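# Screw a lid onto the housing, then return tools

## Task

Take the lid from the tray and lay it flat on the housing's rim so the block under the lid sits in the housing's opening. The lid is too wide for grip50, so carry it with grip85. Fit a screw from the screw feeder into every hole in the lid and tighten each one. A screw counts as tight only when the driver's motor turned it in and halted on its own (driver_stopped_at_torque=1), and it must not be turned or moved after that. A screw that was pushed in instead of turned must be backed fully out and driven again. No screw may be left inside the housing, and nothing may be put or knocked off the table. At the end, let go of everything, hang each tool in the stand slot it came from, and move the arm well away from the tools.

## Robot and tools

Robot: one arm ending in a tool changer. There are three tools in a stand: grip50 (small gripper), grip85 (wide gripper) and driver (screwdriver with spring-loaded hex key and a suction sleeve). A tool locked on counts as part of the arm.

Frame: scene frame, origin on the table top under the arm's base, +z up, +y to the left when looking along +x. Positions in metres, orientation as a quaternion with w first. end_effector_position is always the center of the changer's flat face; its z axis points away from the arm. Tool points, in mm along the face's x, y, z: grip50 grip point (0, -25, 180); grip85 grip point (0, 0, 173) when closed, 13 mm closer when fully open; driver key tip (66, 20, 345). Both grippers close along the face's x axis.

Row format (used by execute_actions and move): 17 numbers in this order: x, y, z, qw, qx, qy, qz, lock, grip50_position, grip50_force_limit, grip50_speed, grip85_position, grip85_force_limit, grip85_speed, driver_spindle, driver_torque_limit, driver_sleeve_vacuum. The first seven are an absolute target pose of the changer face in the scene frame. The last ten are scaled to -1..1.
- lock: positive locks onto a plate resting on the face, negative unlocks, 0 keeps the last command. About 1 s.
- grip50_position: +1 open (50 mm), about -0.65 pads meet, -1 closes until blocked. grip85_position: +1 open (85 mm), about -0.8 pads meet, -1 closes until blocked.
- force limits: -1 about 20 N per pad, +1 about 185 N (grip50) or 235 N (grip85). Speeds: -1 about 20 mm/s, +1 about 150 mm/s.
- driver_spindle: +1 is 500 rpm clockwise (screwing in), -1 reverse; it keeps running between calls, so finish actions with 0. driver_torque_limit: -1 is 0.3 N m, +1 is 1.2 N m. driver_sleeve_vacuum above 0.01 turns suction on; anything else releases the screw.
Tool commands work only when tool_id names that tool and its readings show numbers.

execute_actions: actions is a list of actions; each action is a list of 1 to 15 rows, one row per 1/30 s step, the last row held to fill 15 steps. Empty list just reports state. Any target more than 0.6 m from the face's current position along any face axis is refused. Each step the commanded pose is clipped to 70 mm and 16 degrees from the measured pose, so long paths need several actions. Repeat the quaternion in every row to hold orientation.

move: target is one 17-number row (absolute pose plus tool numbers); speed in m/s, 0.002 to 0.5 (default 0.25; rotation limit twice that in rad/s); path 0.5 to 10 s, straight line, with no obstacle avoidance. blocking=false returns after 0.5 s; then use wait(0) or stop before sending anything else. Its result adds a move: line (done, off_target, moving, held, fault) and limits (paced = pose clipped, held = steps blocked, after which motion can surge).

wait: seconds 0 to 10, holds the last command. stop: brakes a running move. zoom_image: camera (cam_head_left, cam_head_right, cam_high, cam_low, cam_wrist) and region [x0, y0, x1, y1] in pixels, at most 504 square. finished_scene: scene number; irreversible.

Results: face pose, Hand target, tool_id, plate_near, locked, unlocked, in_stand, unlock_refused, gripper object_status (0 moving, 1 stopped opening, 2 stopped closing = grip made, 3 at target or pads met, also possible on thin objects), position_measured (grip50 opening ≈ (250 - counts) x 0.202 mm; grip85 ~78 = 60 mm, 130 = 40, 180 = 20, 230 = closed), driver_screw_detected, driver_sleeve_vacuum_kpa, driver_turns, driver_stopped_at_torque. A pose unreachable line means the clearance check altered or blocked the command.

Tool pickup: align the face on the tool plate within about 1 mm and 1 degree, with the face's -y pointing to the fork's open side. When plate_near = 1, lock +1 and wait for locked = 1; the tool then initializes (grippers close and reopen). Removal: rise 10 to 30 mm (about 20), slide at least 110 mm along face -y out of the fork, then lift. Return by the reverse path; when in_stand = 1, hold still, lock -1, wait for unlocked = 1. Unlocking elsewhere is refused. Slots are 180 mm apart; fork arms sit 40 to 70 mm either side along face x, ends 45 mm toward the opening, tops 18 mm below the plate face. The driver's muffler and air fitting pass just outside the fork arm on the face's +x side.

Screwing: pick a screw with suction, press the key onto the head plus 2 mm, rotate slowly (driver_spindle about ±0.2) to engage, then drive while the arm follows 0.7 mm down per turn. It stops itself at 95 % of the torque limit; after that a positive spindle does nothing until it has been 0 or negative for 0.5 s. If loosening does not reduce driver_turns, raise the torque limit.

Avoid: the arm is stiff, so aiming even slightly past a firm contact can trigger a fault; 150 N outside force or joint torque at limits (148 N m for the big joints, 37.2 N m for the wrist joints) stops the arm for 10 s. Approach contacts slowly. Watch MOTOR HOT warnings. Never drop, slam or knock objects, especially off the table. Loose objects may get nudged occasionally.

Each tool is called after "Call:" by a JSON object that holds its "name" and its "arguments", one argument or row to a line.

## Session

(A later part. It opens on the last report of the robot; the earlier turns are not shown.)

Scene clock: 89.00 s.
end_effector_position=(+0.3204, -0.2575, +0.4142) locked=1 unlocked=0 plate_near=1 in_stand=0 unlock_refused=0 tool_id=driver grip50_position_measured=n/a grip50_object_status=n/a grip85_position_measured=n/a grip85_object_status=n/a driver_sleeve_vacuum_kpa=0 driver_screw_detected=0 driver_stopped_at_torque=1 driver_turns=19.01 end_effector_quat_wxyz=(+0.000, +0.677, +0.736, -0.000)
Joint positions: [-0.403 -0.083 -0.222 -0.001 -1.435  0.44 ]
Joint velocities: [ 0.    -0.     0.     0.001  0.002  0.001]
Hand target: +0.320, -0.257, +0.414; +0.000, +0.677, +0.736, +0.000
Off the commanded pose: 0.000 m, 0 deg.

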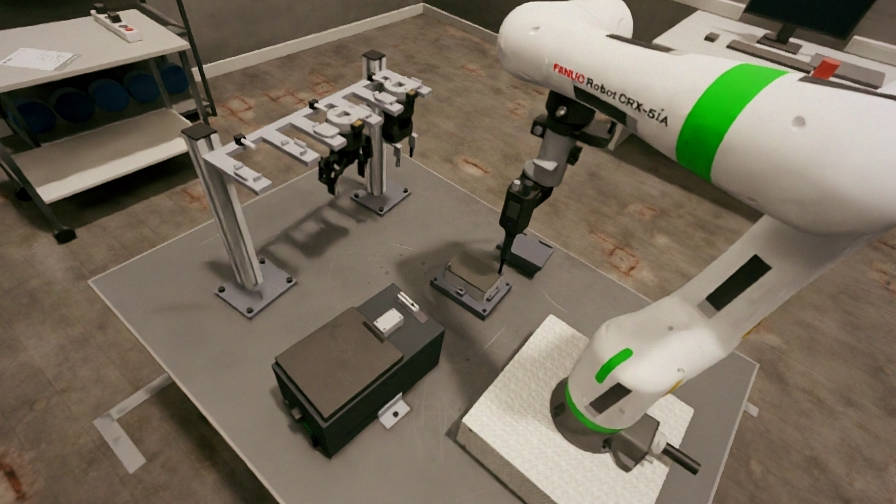

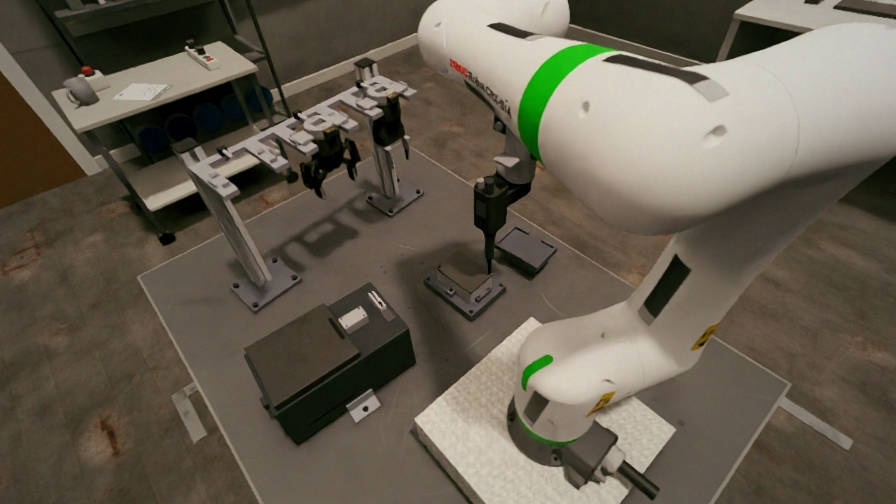

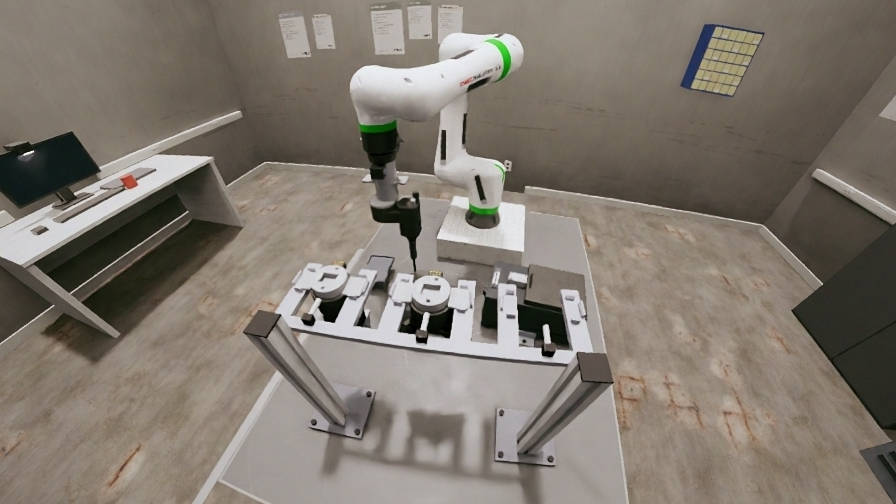

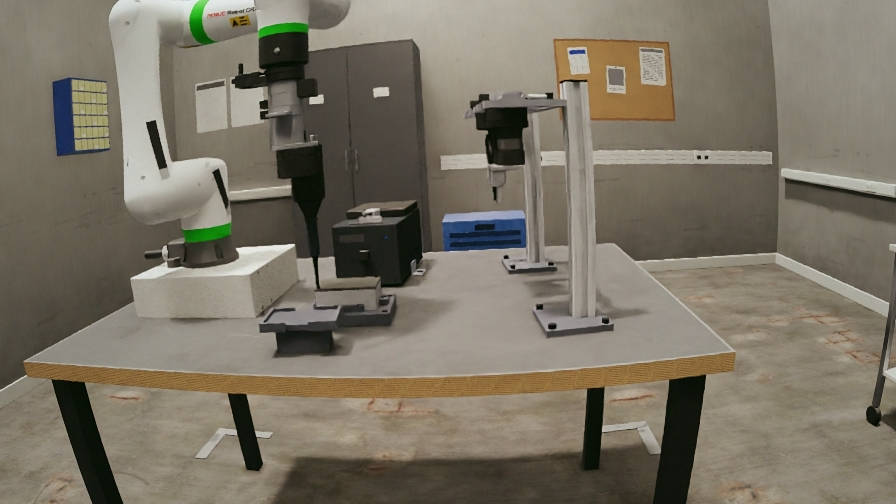

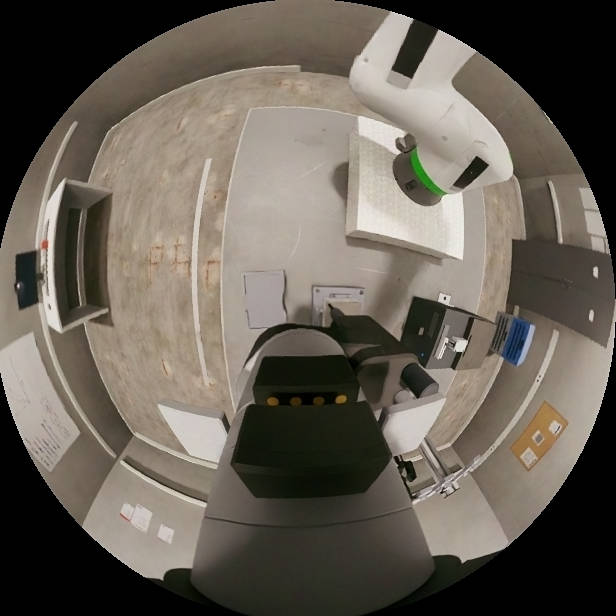

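Call:
{"name": "move", "arguments": {
  "target": [0.3204,-0.2575,0.48,0,0.677,0.736,0,0,1,0,0,1,0,0,0,0,0],
  "speed": 0.1
}}

Call:
{"name": "move", "arguments": {
  "target": [0.535,0.13,0.55,0,0.677,0.736,0,0,1,0,0,1,0,0,0,0,0]
}}

Call:
{"name": "zoom_image", "arguments": {
  "camera": "cam_head_right",
  "region": [420,240,510,320]
}}

Call:
{"name": "move", "arguments": {
  "target": [0.5492,0.1466,0.43,0,0.677,0.736,0,0,1,0,0,1,0,0,0,0,0],
  "speed": 0.15
}}

Call:
{"name": "move", "arguments": {
  "target": [0.6687,0.1575,0.43,0,0.677,0.736,0,0,1,0,0,1,0,0,0,0,0],
  "speed": 0.08
}}

Call:
{"name": "execute_actions", "arguments": {
  "actions": [
    [[0.6687,0.1575,0.423,0,0.677,0.736,0,0,1,0,0,1,0,0,0,0,0]],
    [[0.6687,0.1575,0.414,0,0.677,0.736,0,0,1,0,0,1,0,0,0,0,0]],
    [[0.6687,0.1575,0.4105,0,0.677,0.736,0,0,1,0,0,1,0,0,0,0,0]],
    [[0.6687,0.1575,0.4105,0,0.677,0.736,0,-1,1,0,0,1,0,0,0,0,0]],
    [[0.6687,0.1575,0.4105,0,0.677,0.736,0,-1,1,0,0,1,0,0,0,0,0]],
    [[0.6687,0.1575,0.4105,0,0.677,0.736,0,-1,1,0,0,1,0,0,0,0,0]]
  ]
}}

Scene clock: 90.57 s.
end_effector_position=(+0.3205, -0.2575, +0.4800) locked=1 unlocked=0 plate_near=1 in_stand=0 unlock_refused=0 tool_id=driver grip50_position_measured=n/a grip50_object_status=n/a grip85_position_measured=n/a grip85_object_status=n/a driver_sleeve_vacuum_kpa=0 driver_screw_detected=0 driver_stopped_at_torque=1 driver_turns=19.01 end_effector_quat_wxyz=(+0.000, +0.677, +0.736, -0.000)
Joint positions: [-0.403 -0.093 -0.077 -0.001 -1.589  0.439]
Joint velocities: [ 0.001  0.001 -0.    -0.001 -0.001 -0.001]
Hand target: +0.321, -0.258, +0.480; +0.000, +0.677, +0.736, -0.000
Off the commanded pose: 0.000 m, 0 deg.
move: done

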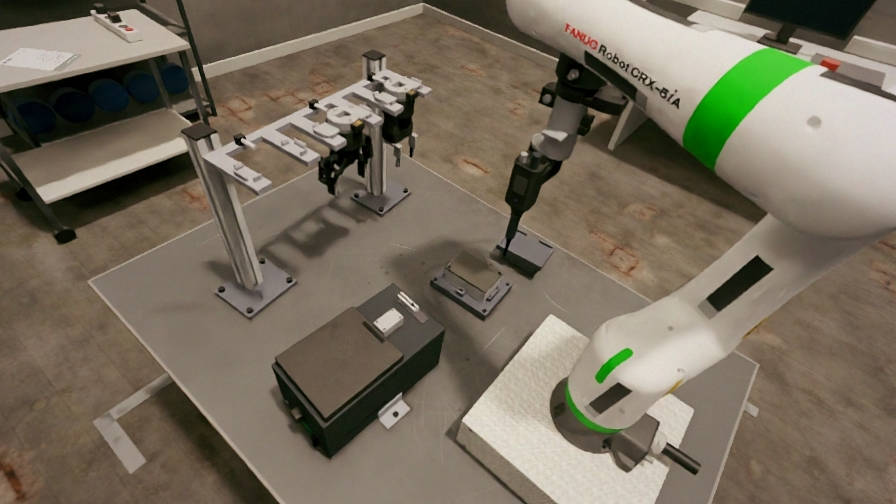

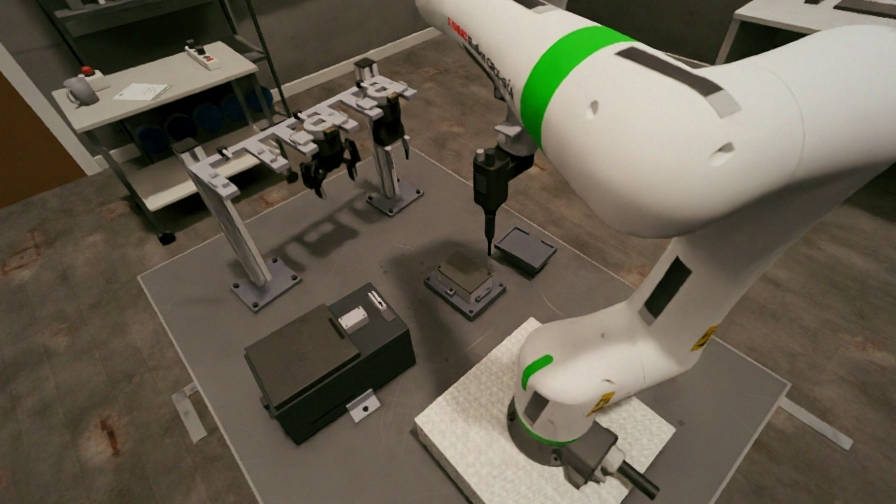

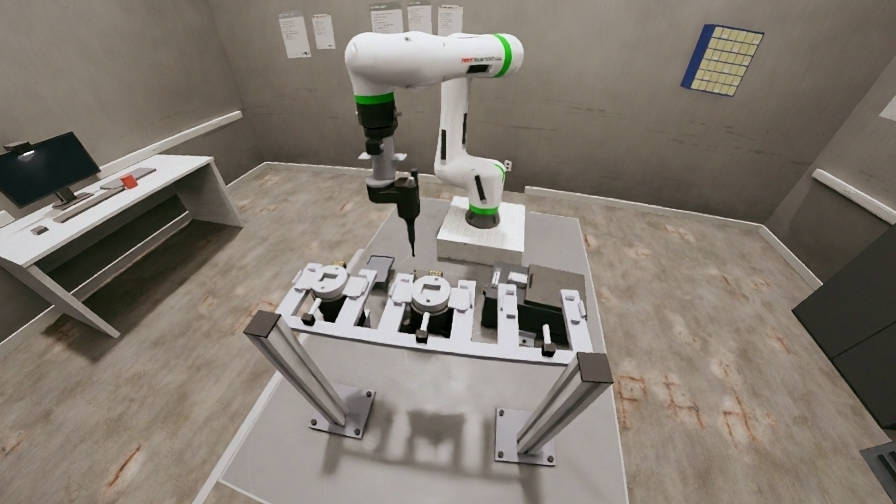

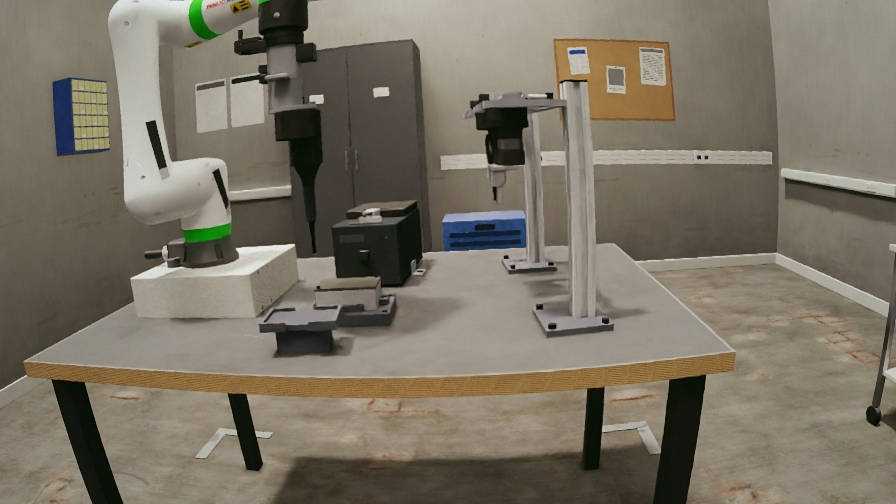

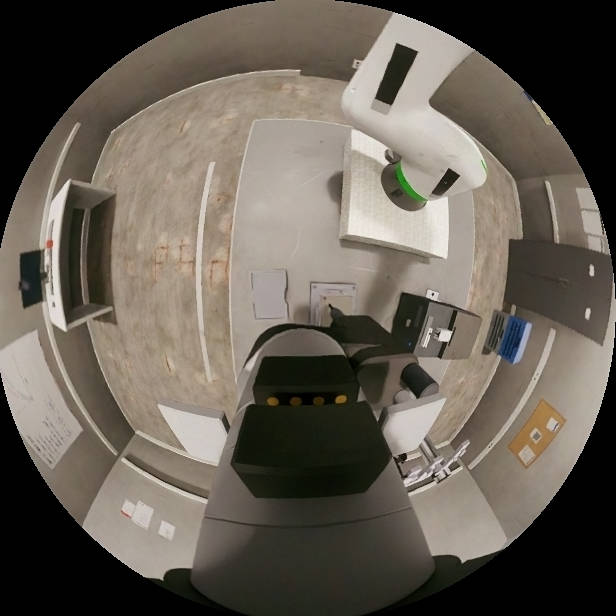

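Scene clock: 92.80 s.
end_effector_position=(+0.5344, +0.1313, +0.5497) locked=1 unlocked=0 plate_near=1 in_stand=0 unlock_refused=0 tool_id=driver grip50_position_measured=n/a grip50_object_status=n/a grip85_position_measured=n/a grip85_object_status=n/a driver_sleeve_vacuum_kpa=0 driver_screw_detected=0 driver_stopped_at_torque=1 driver_turns=19.01 end_effector_quat_wxyz=(+0.001, +0.677, +0.736, +0.001)
Joint positions: [ 0.429  0.286  0.499 -0.001 -1.784 -0.394]
Joint velocities: [-0.001  0.001  0.001 -0.001  0.    -0.001]
Hand target: +0.534, +0.131, +0.550; +0.001, +0.677, +0.736, +0.001
Off the commanded pose: 0.001 m, 0 deg.
move: done

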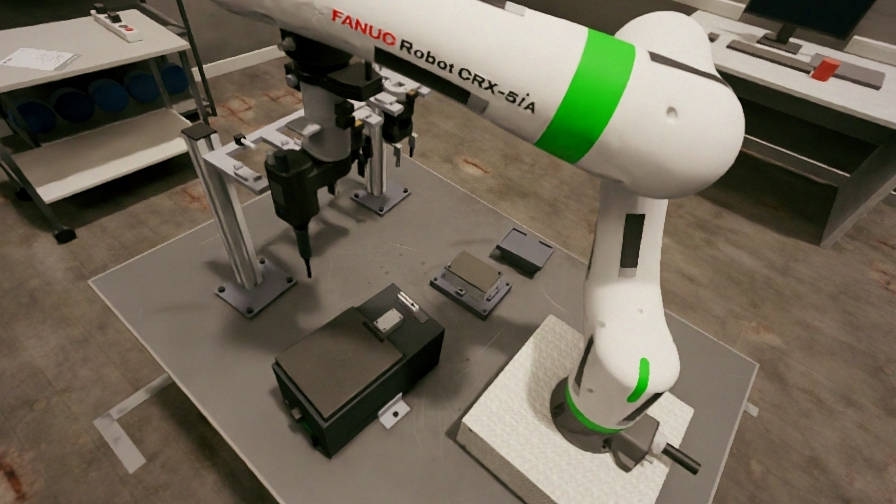

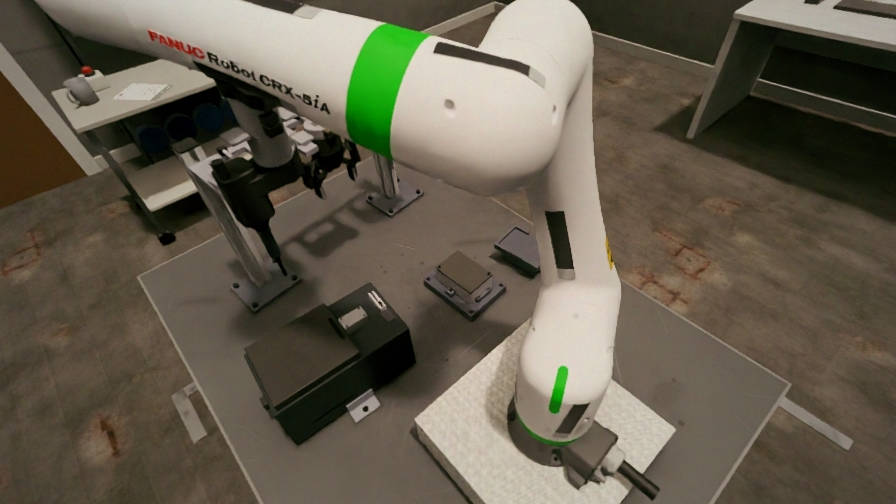

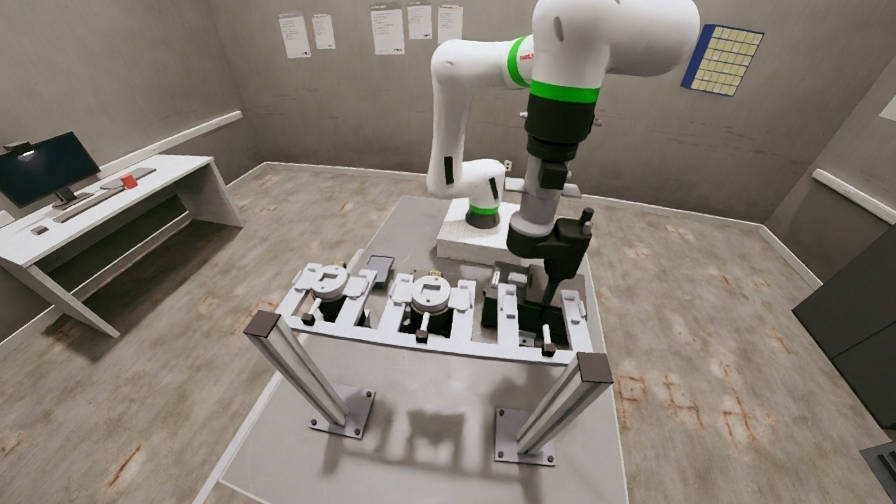

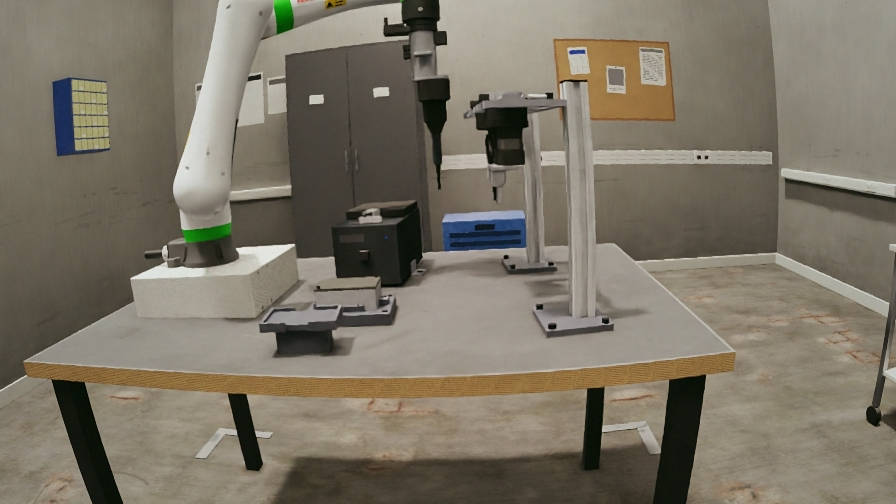

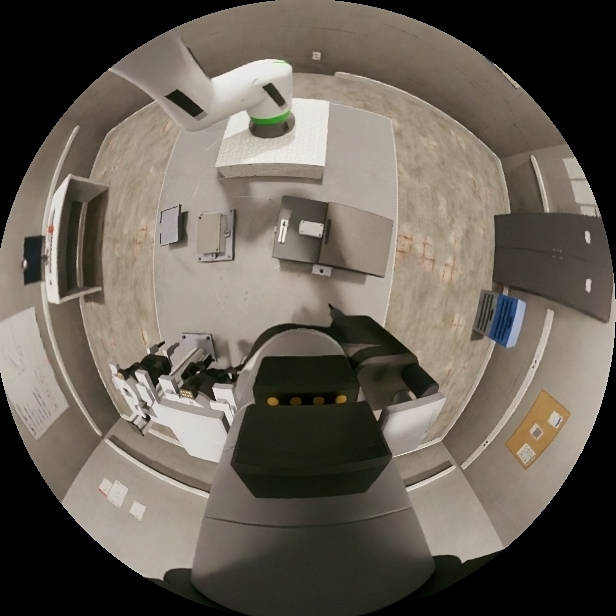

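Region (420, 240, 510, 320) of cam_head_right's 896x504 image, scaled by 5.600, with more detail than that image has.

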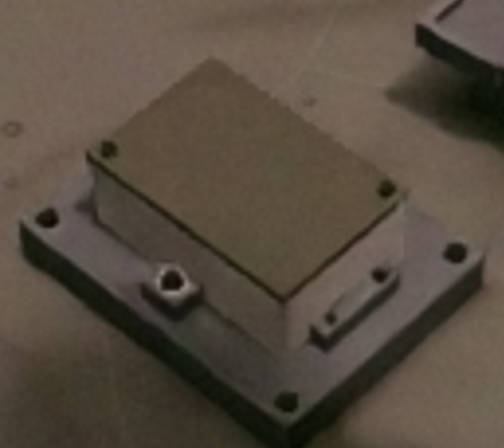

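Scene clock: 93.97 s.
end_effector_position=(+0.5489, +0.1465, +0.4300) locked=1 unlocked=0 plate_near=1 in_stand=0 unlock_refused=0 tool_id=driver grip50_position_measured=n/a grip50_object_status=n/a grip85_position_measured=n/a grip85_object_status=n/a driver_sleeve_vacuum_kpa=0 driver_screw_detected=0 driver_stopped_at_torque=1 driver_turns=19.01 end_effector_quat_wxyz=(+0.000, +0.677, +0.736, +0.000)
Joint positions: [ 0.442  0.31   0.251 -0.003 -1.513 -0.405]
Joint velocities: [-0.001 -0.001 -0.    -0.     0.     0.   ]
Hand target: +0.549, +0.147, +0.430; +0.000, +0.677, +0.736, -0.000
Off the commanded pose: 0.000 m, 0 deg.
move: done

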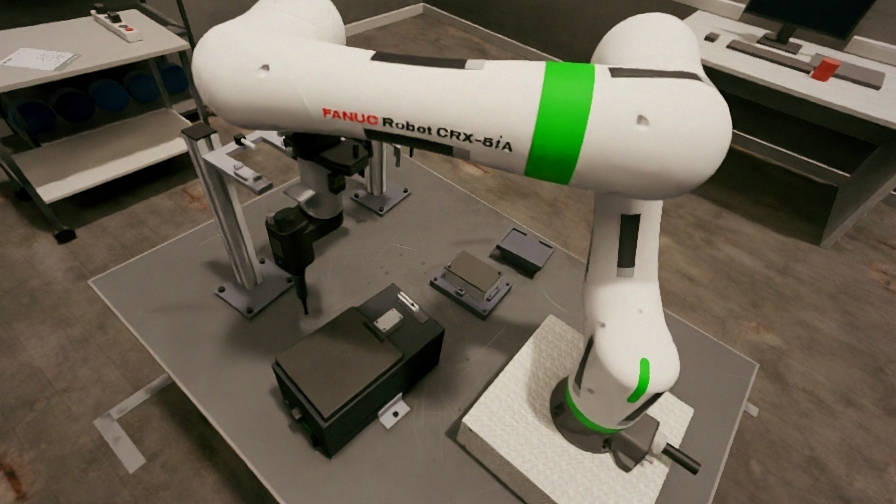

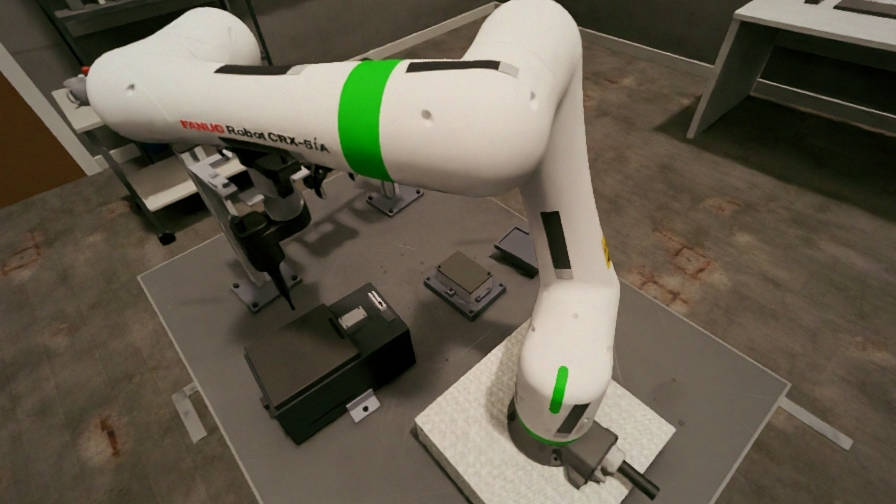

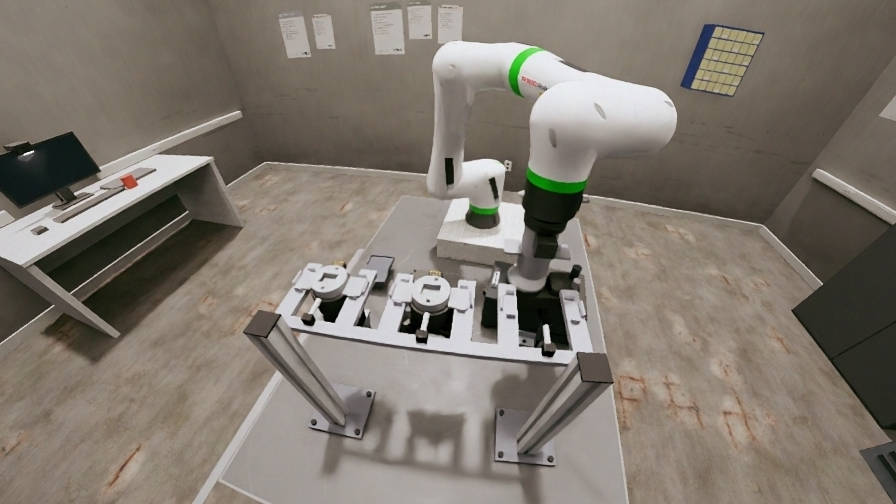

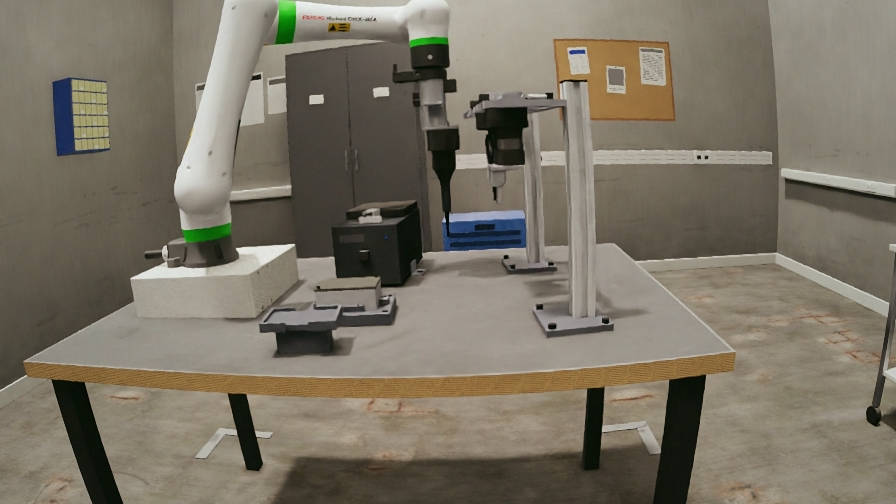

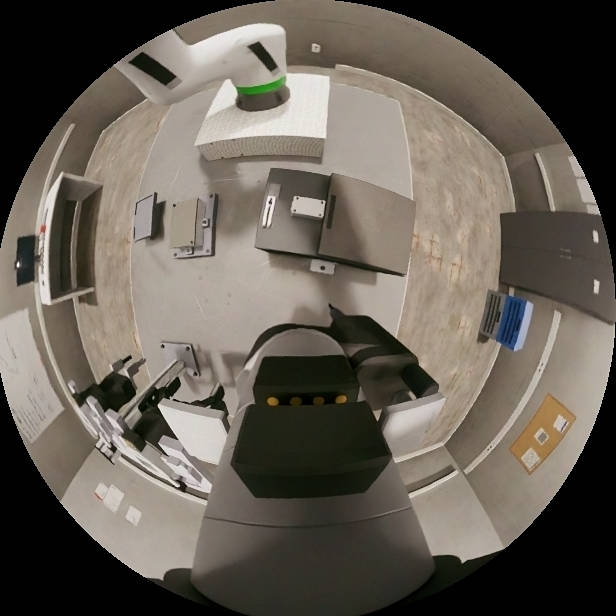

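Scene clock: 95.83 s.
end_effector_position=(+0.6686, +0.1578, +0.4298) locked=1 unlocked=0 plate_near=1 in_stand=0 unlock_refused=0 tool_id=driver grip50_position_measured=n/a grip50_object_status=n/a grip85_position_measured=n/a grip85_object_status=n/a driver_sleeve_vacuum_kpa=0 driver_screw_detected=0 driver_stopped_at_torque=1 driver_turns=19.01 end_effector_quat_wxyz=(-0.000, +0.677, +0.736, -0.000)
Joint positions: [ 0.373  0.648  0.736 -0.003 -1.661 -0.337]
Joint velocities: [-0.001  0.001  0.002 -0.001 -0.002 -0.   ]
Hand target: +0.669, +0.158, +0.430; -0.000, +0.677, +0.736, -0.000
Off the commanded pose: 0.000 m, 0 deg.
move: done

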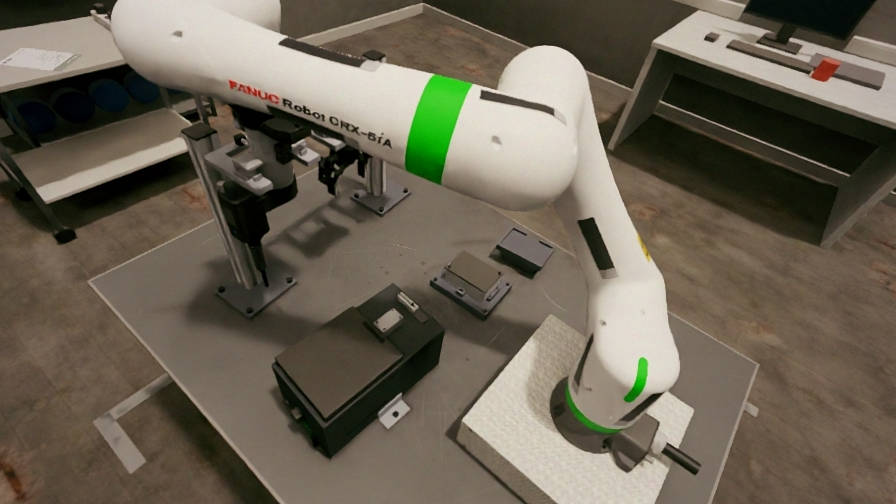

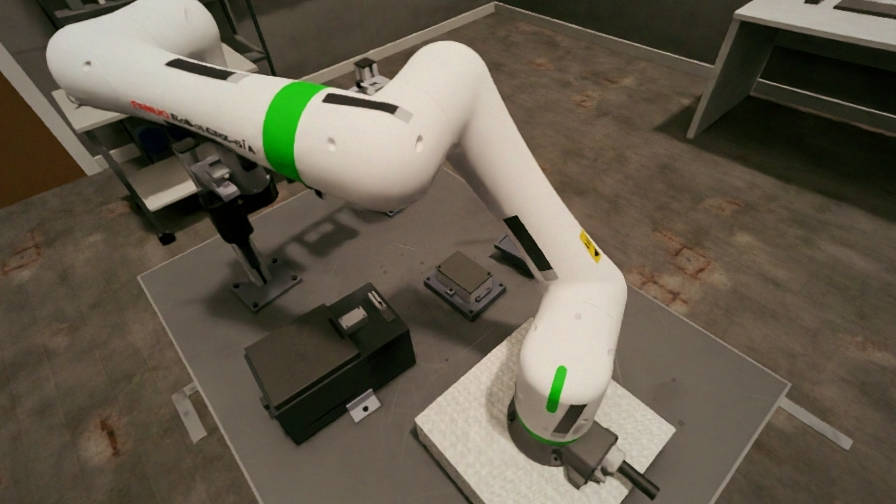

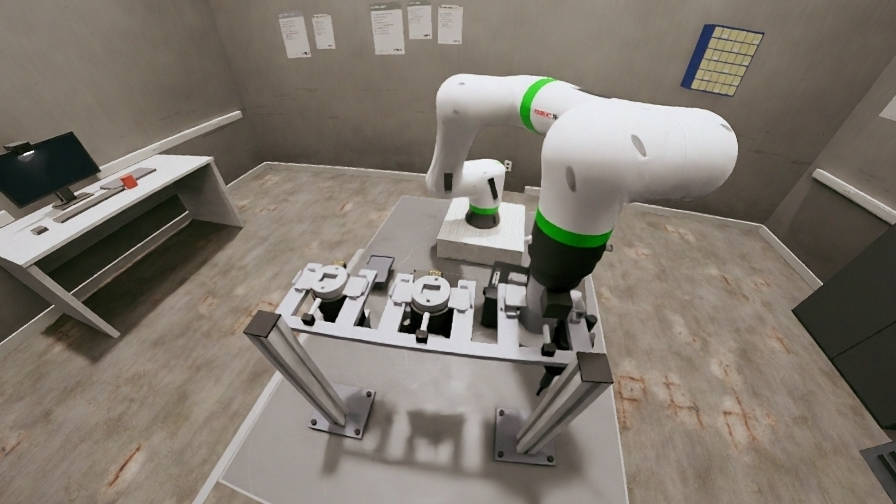

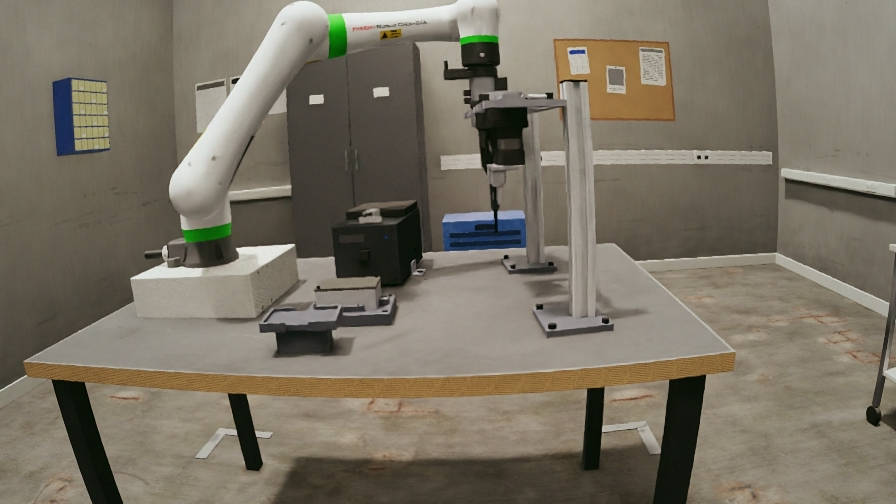

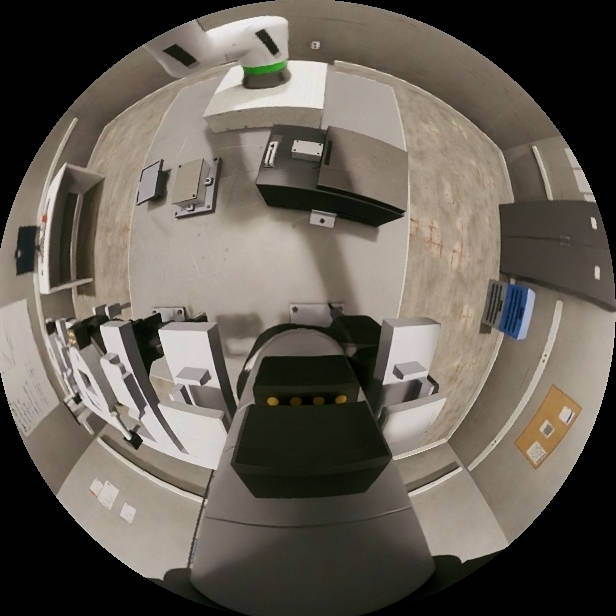

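Scene clock: 98.83 s.
end_effector_position=(+0.6687, +0.1575, +0.4105) locked=0 unlocked=1 plate_near=1 in_stand=1 unlock_refused=0 tool_id=none grip50_position_measured=n/a grip50_object_status=n/a grip85_position_measured=n/a grip85_object_status=n/a driver_sleeve_vacuum_kpa=n/a driver_screw_detected=n/a driver_stopped_at_torque=n/a driver_turns=n/a end_effector_quat_wxyz=(+0.000, +0.677, +0.736, +0.000)
Joint positions: [ 0.372  0.644  0.684 -0.003 -1.613 -0.336]
Joint velocities: [-0.     0.001  0.     0.001  0.    -0.   ]
Hand target: +0.669, +0.157, +0.410; +0.000, +0.677, +0.736, +0.000
Off the commanded pose: 0.000 m, 0 deg.

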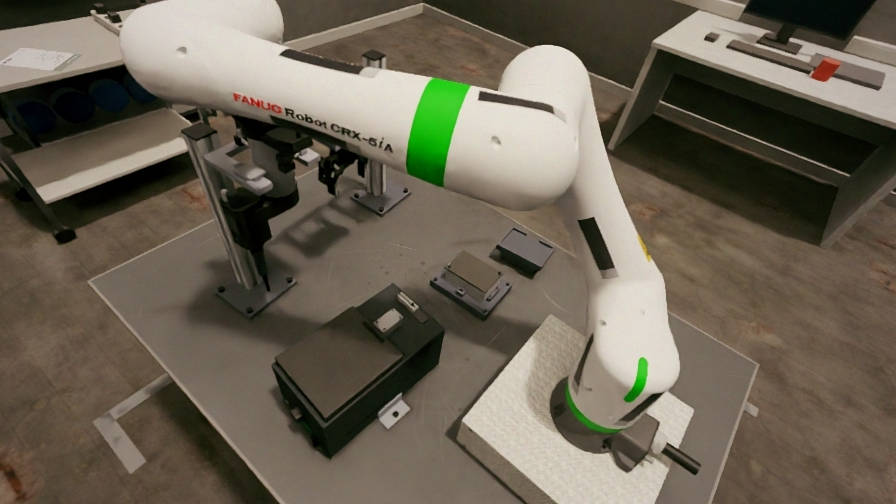

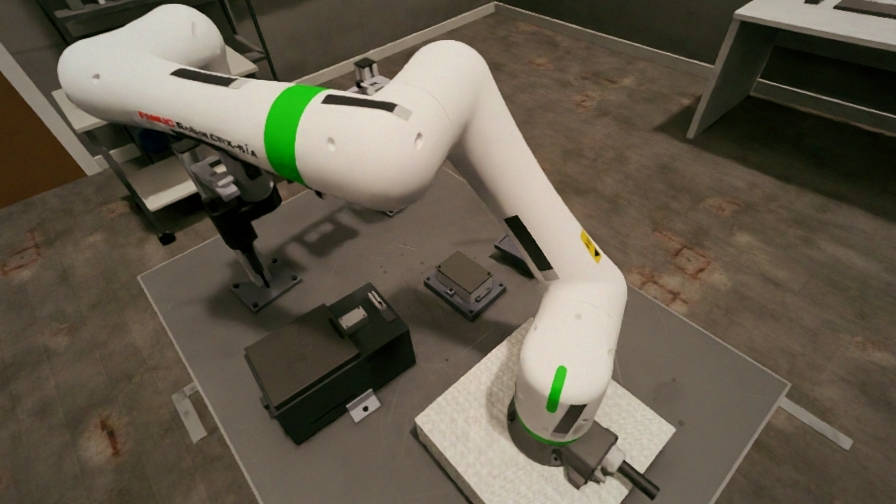

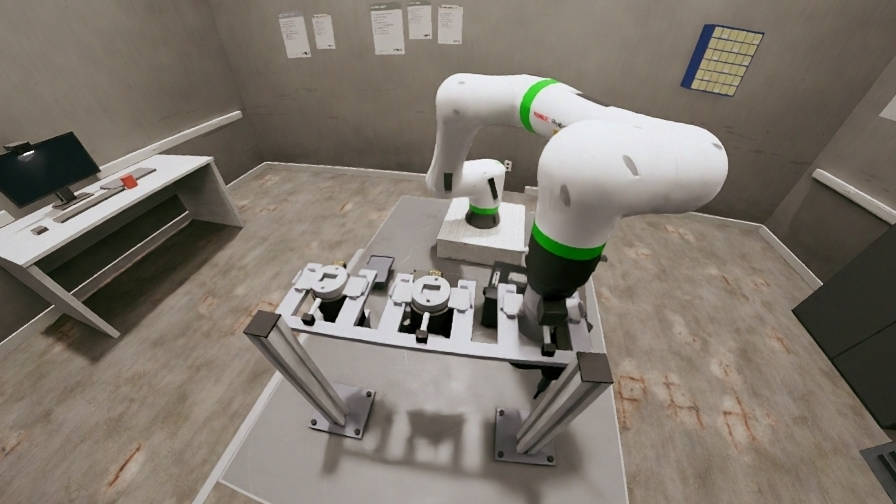

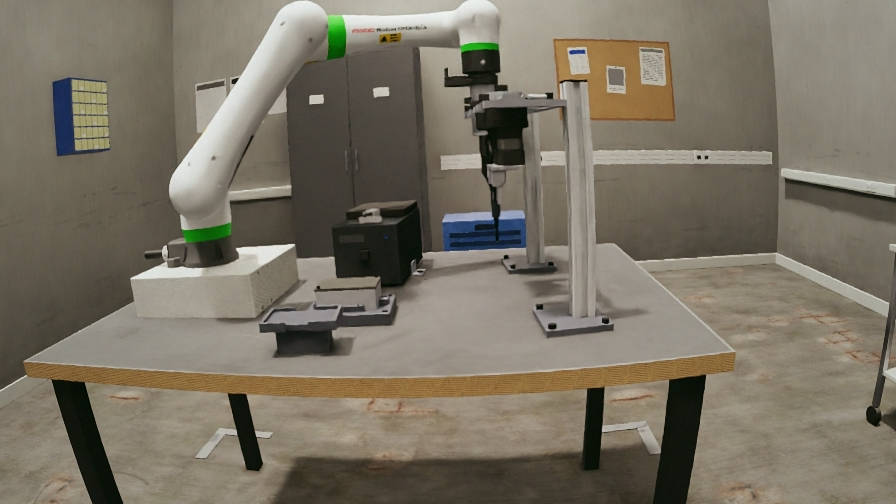

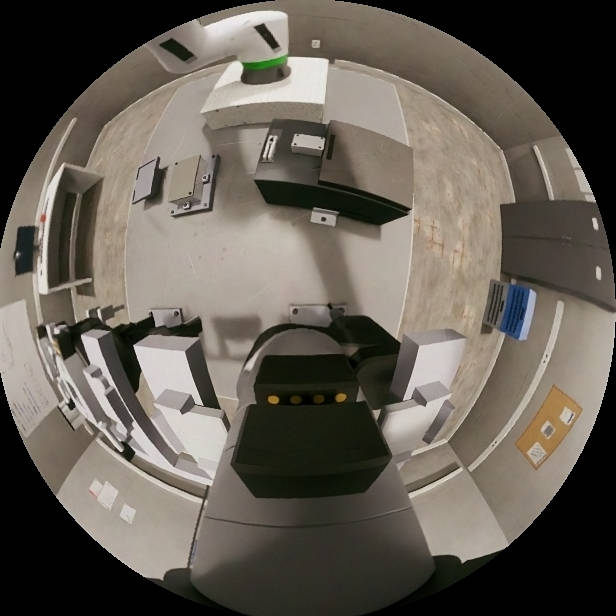

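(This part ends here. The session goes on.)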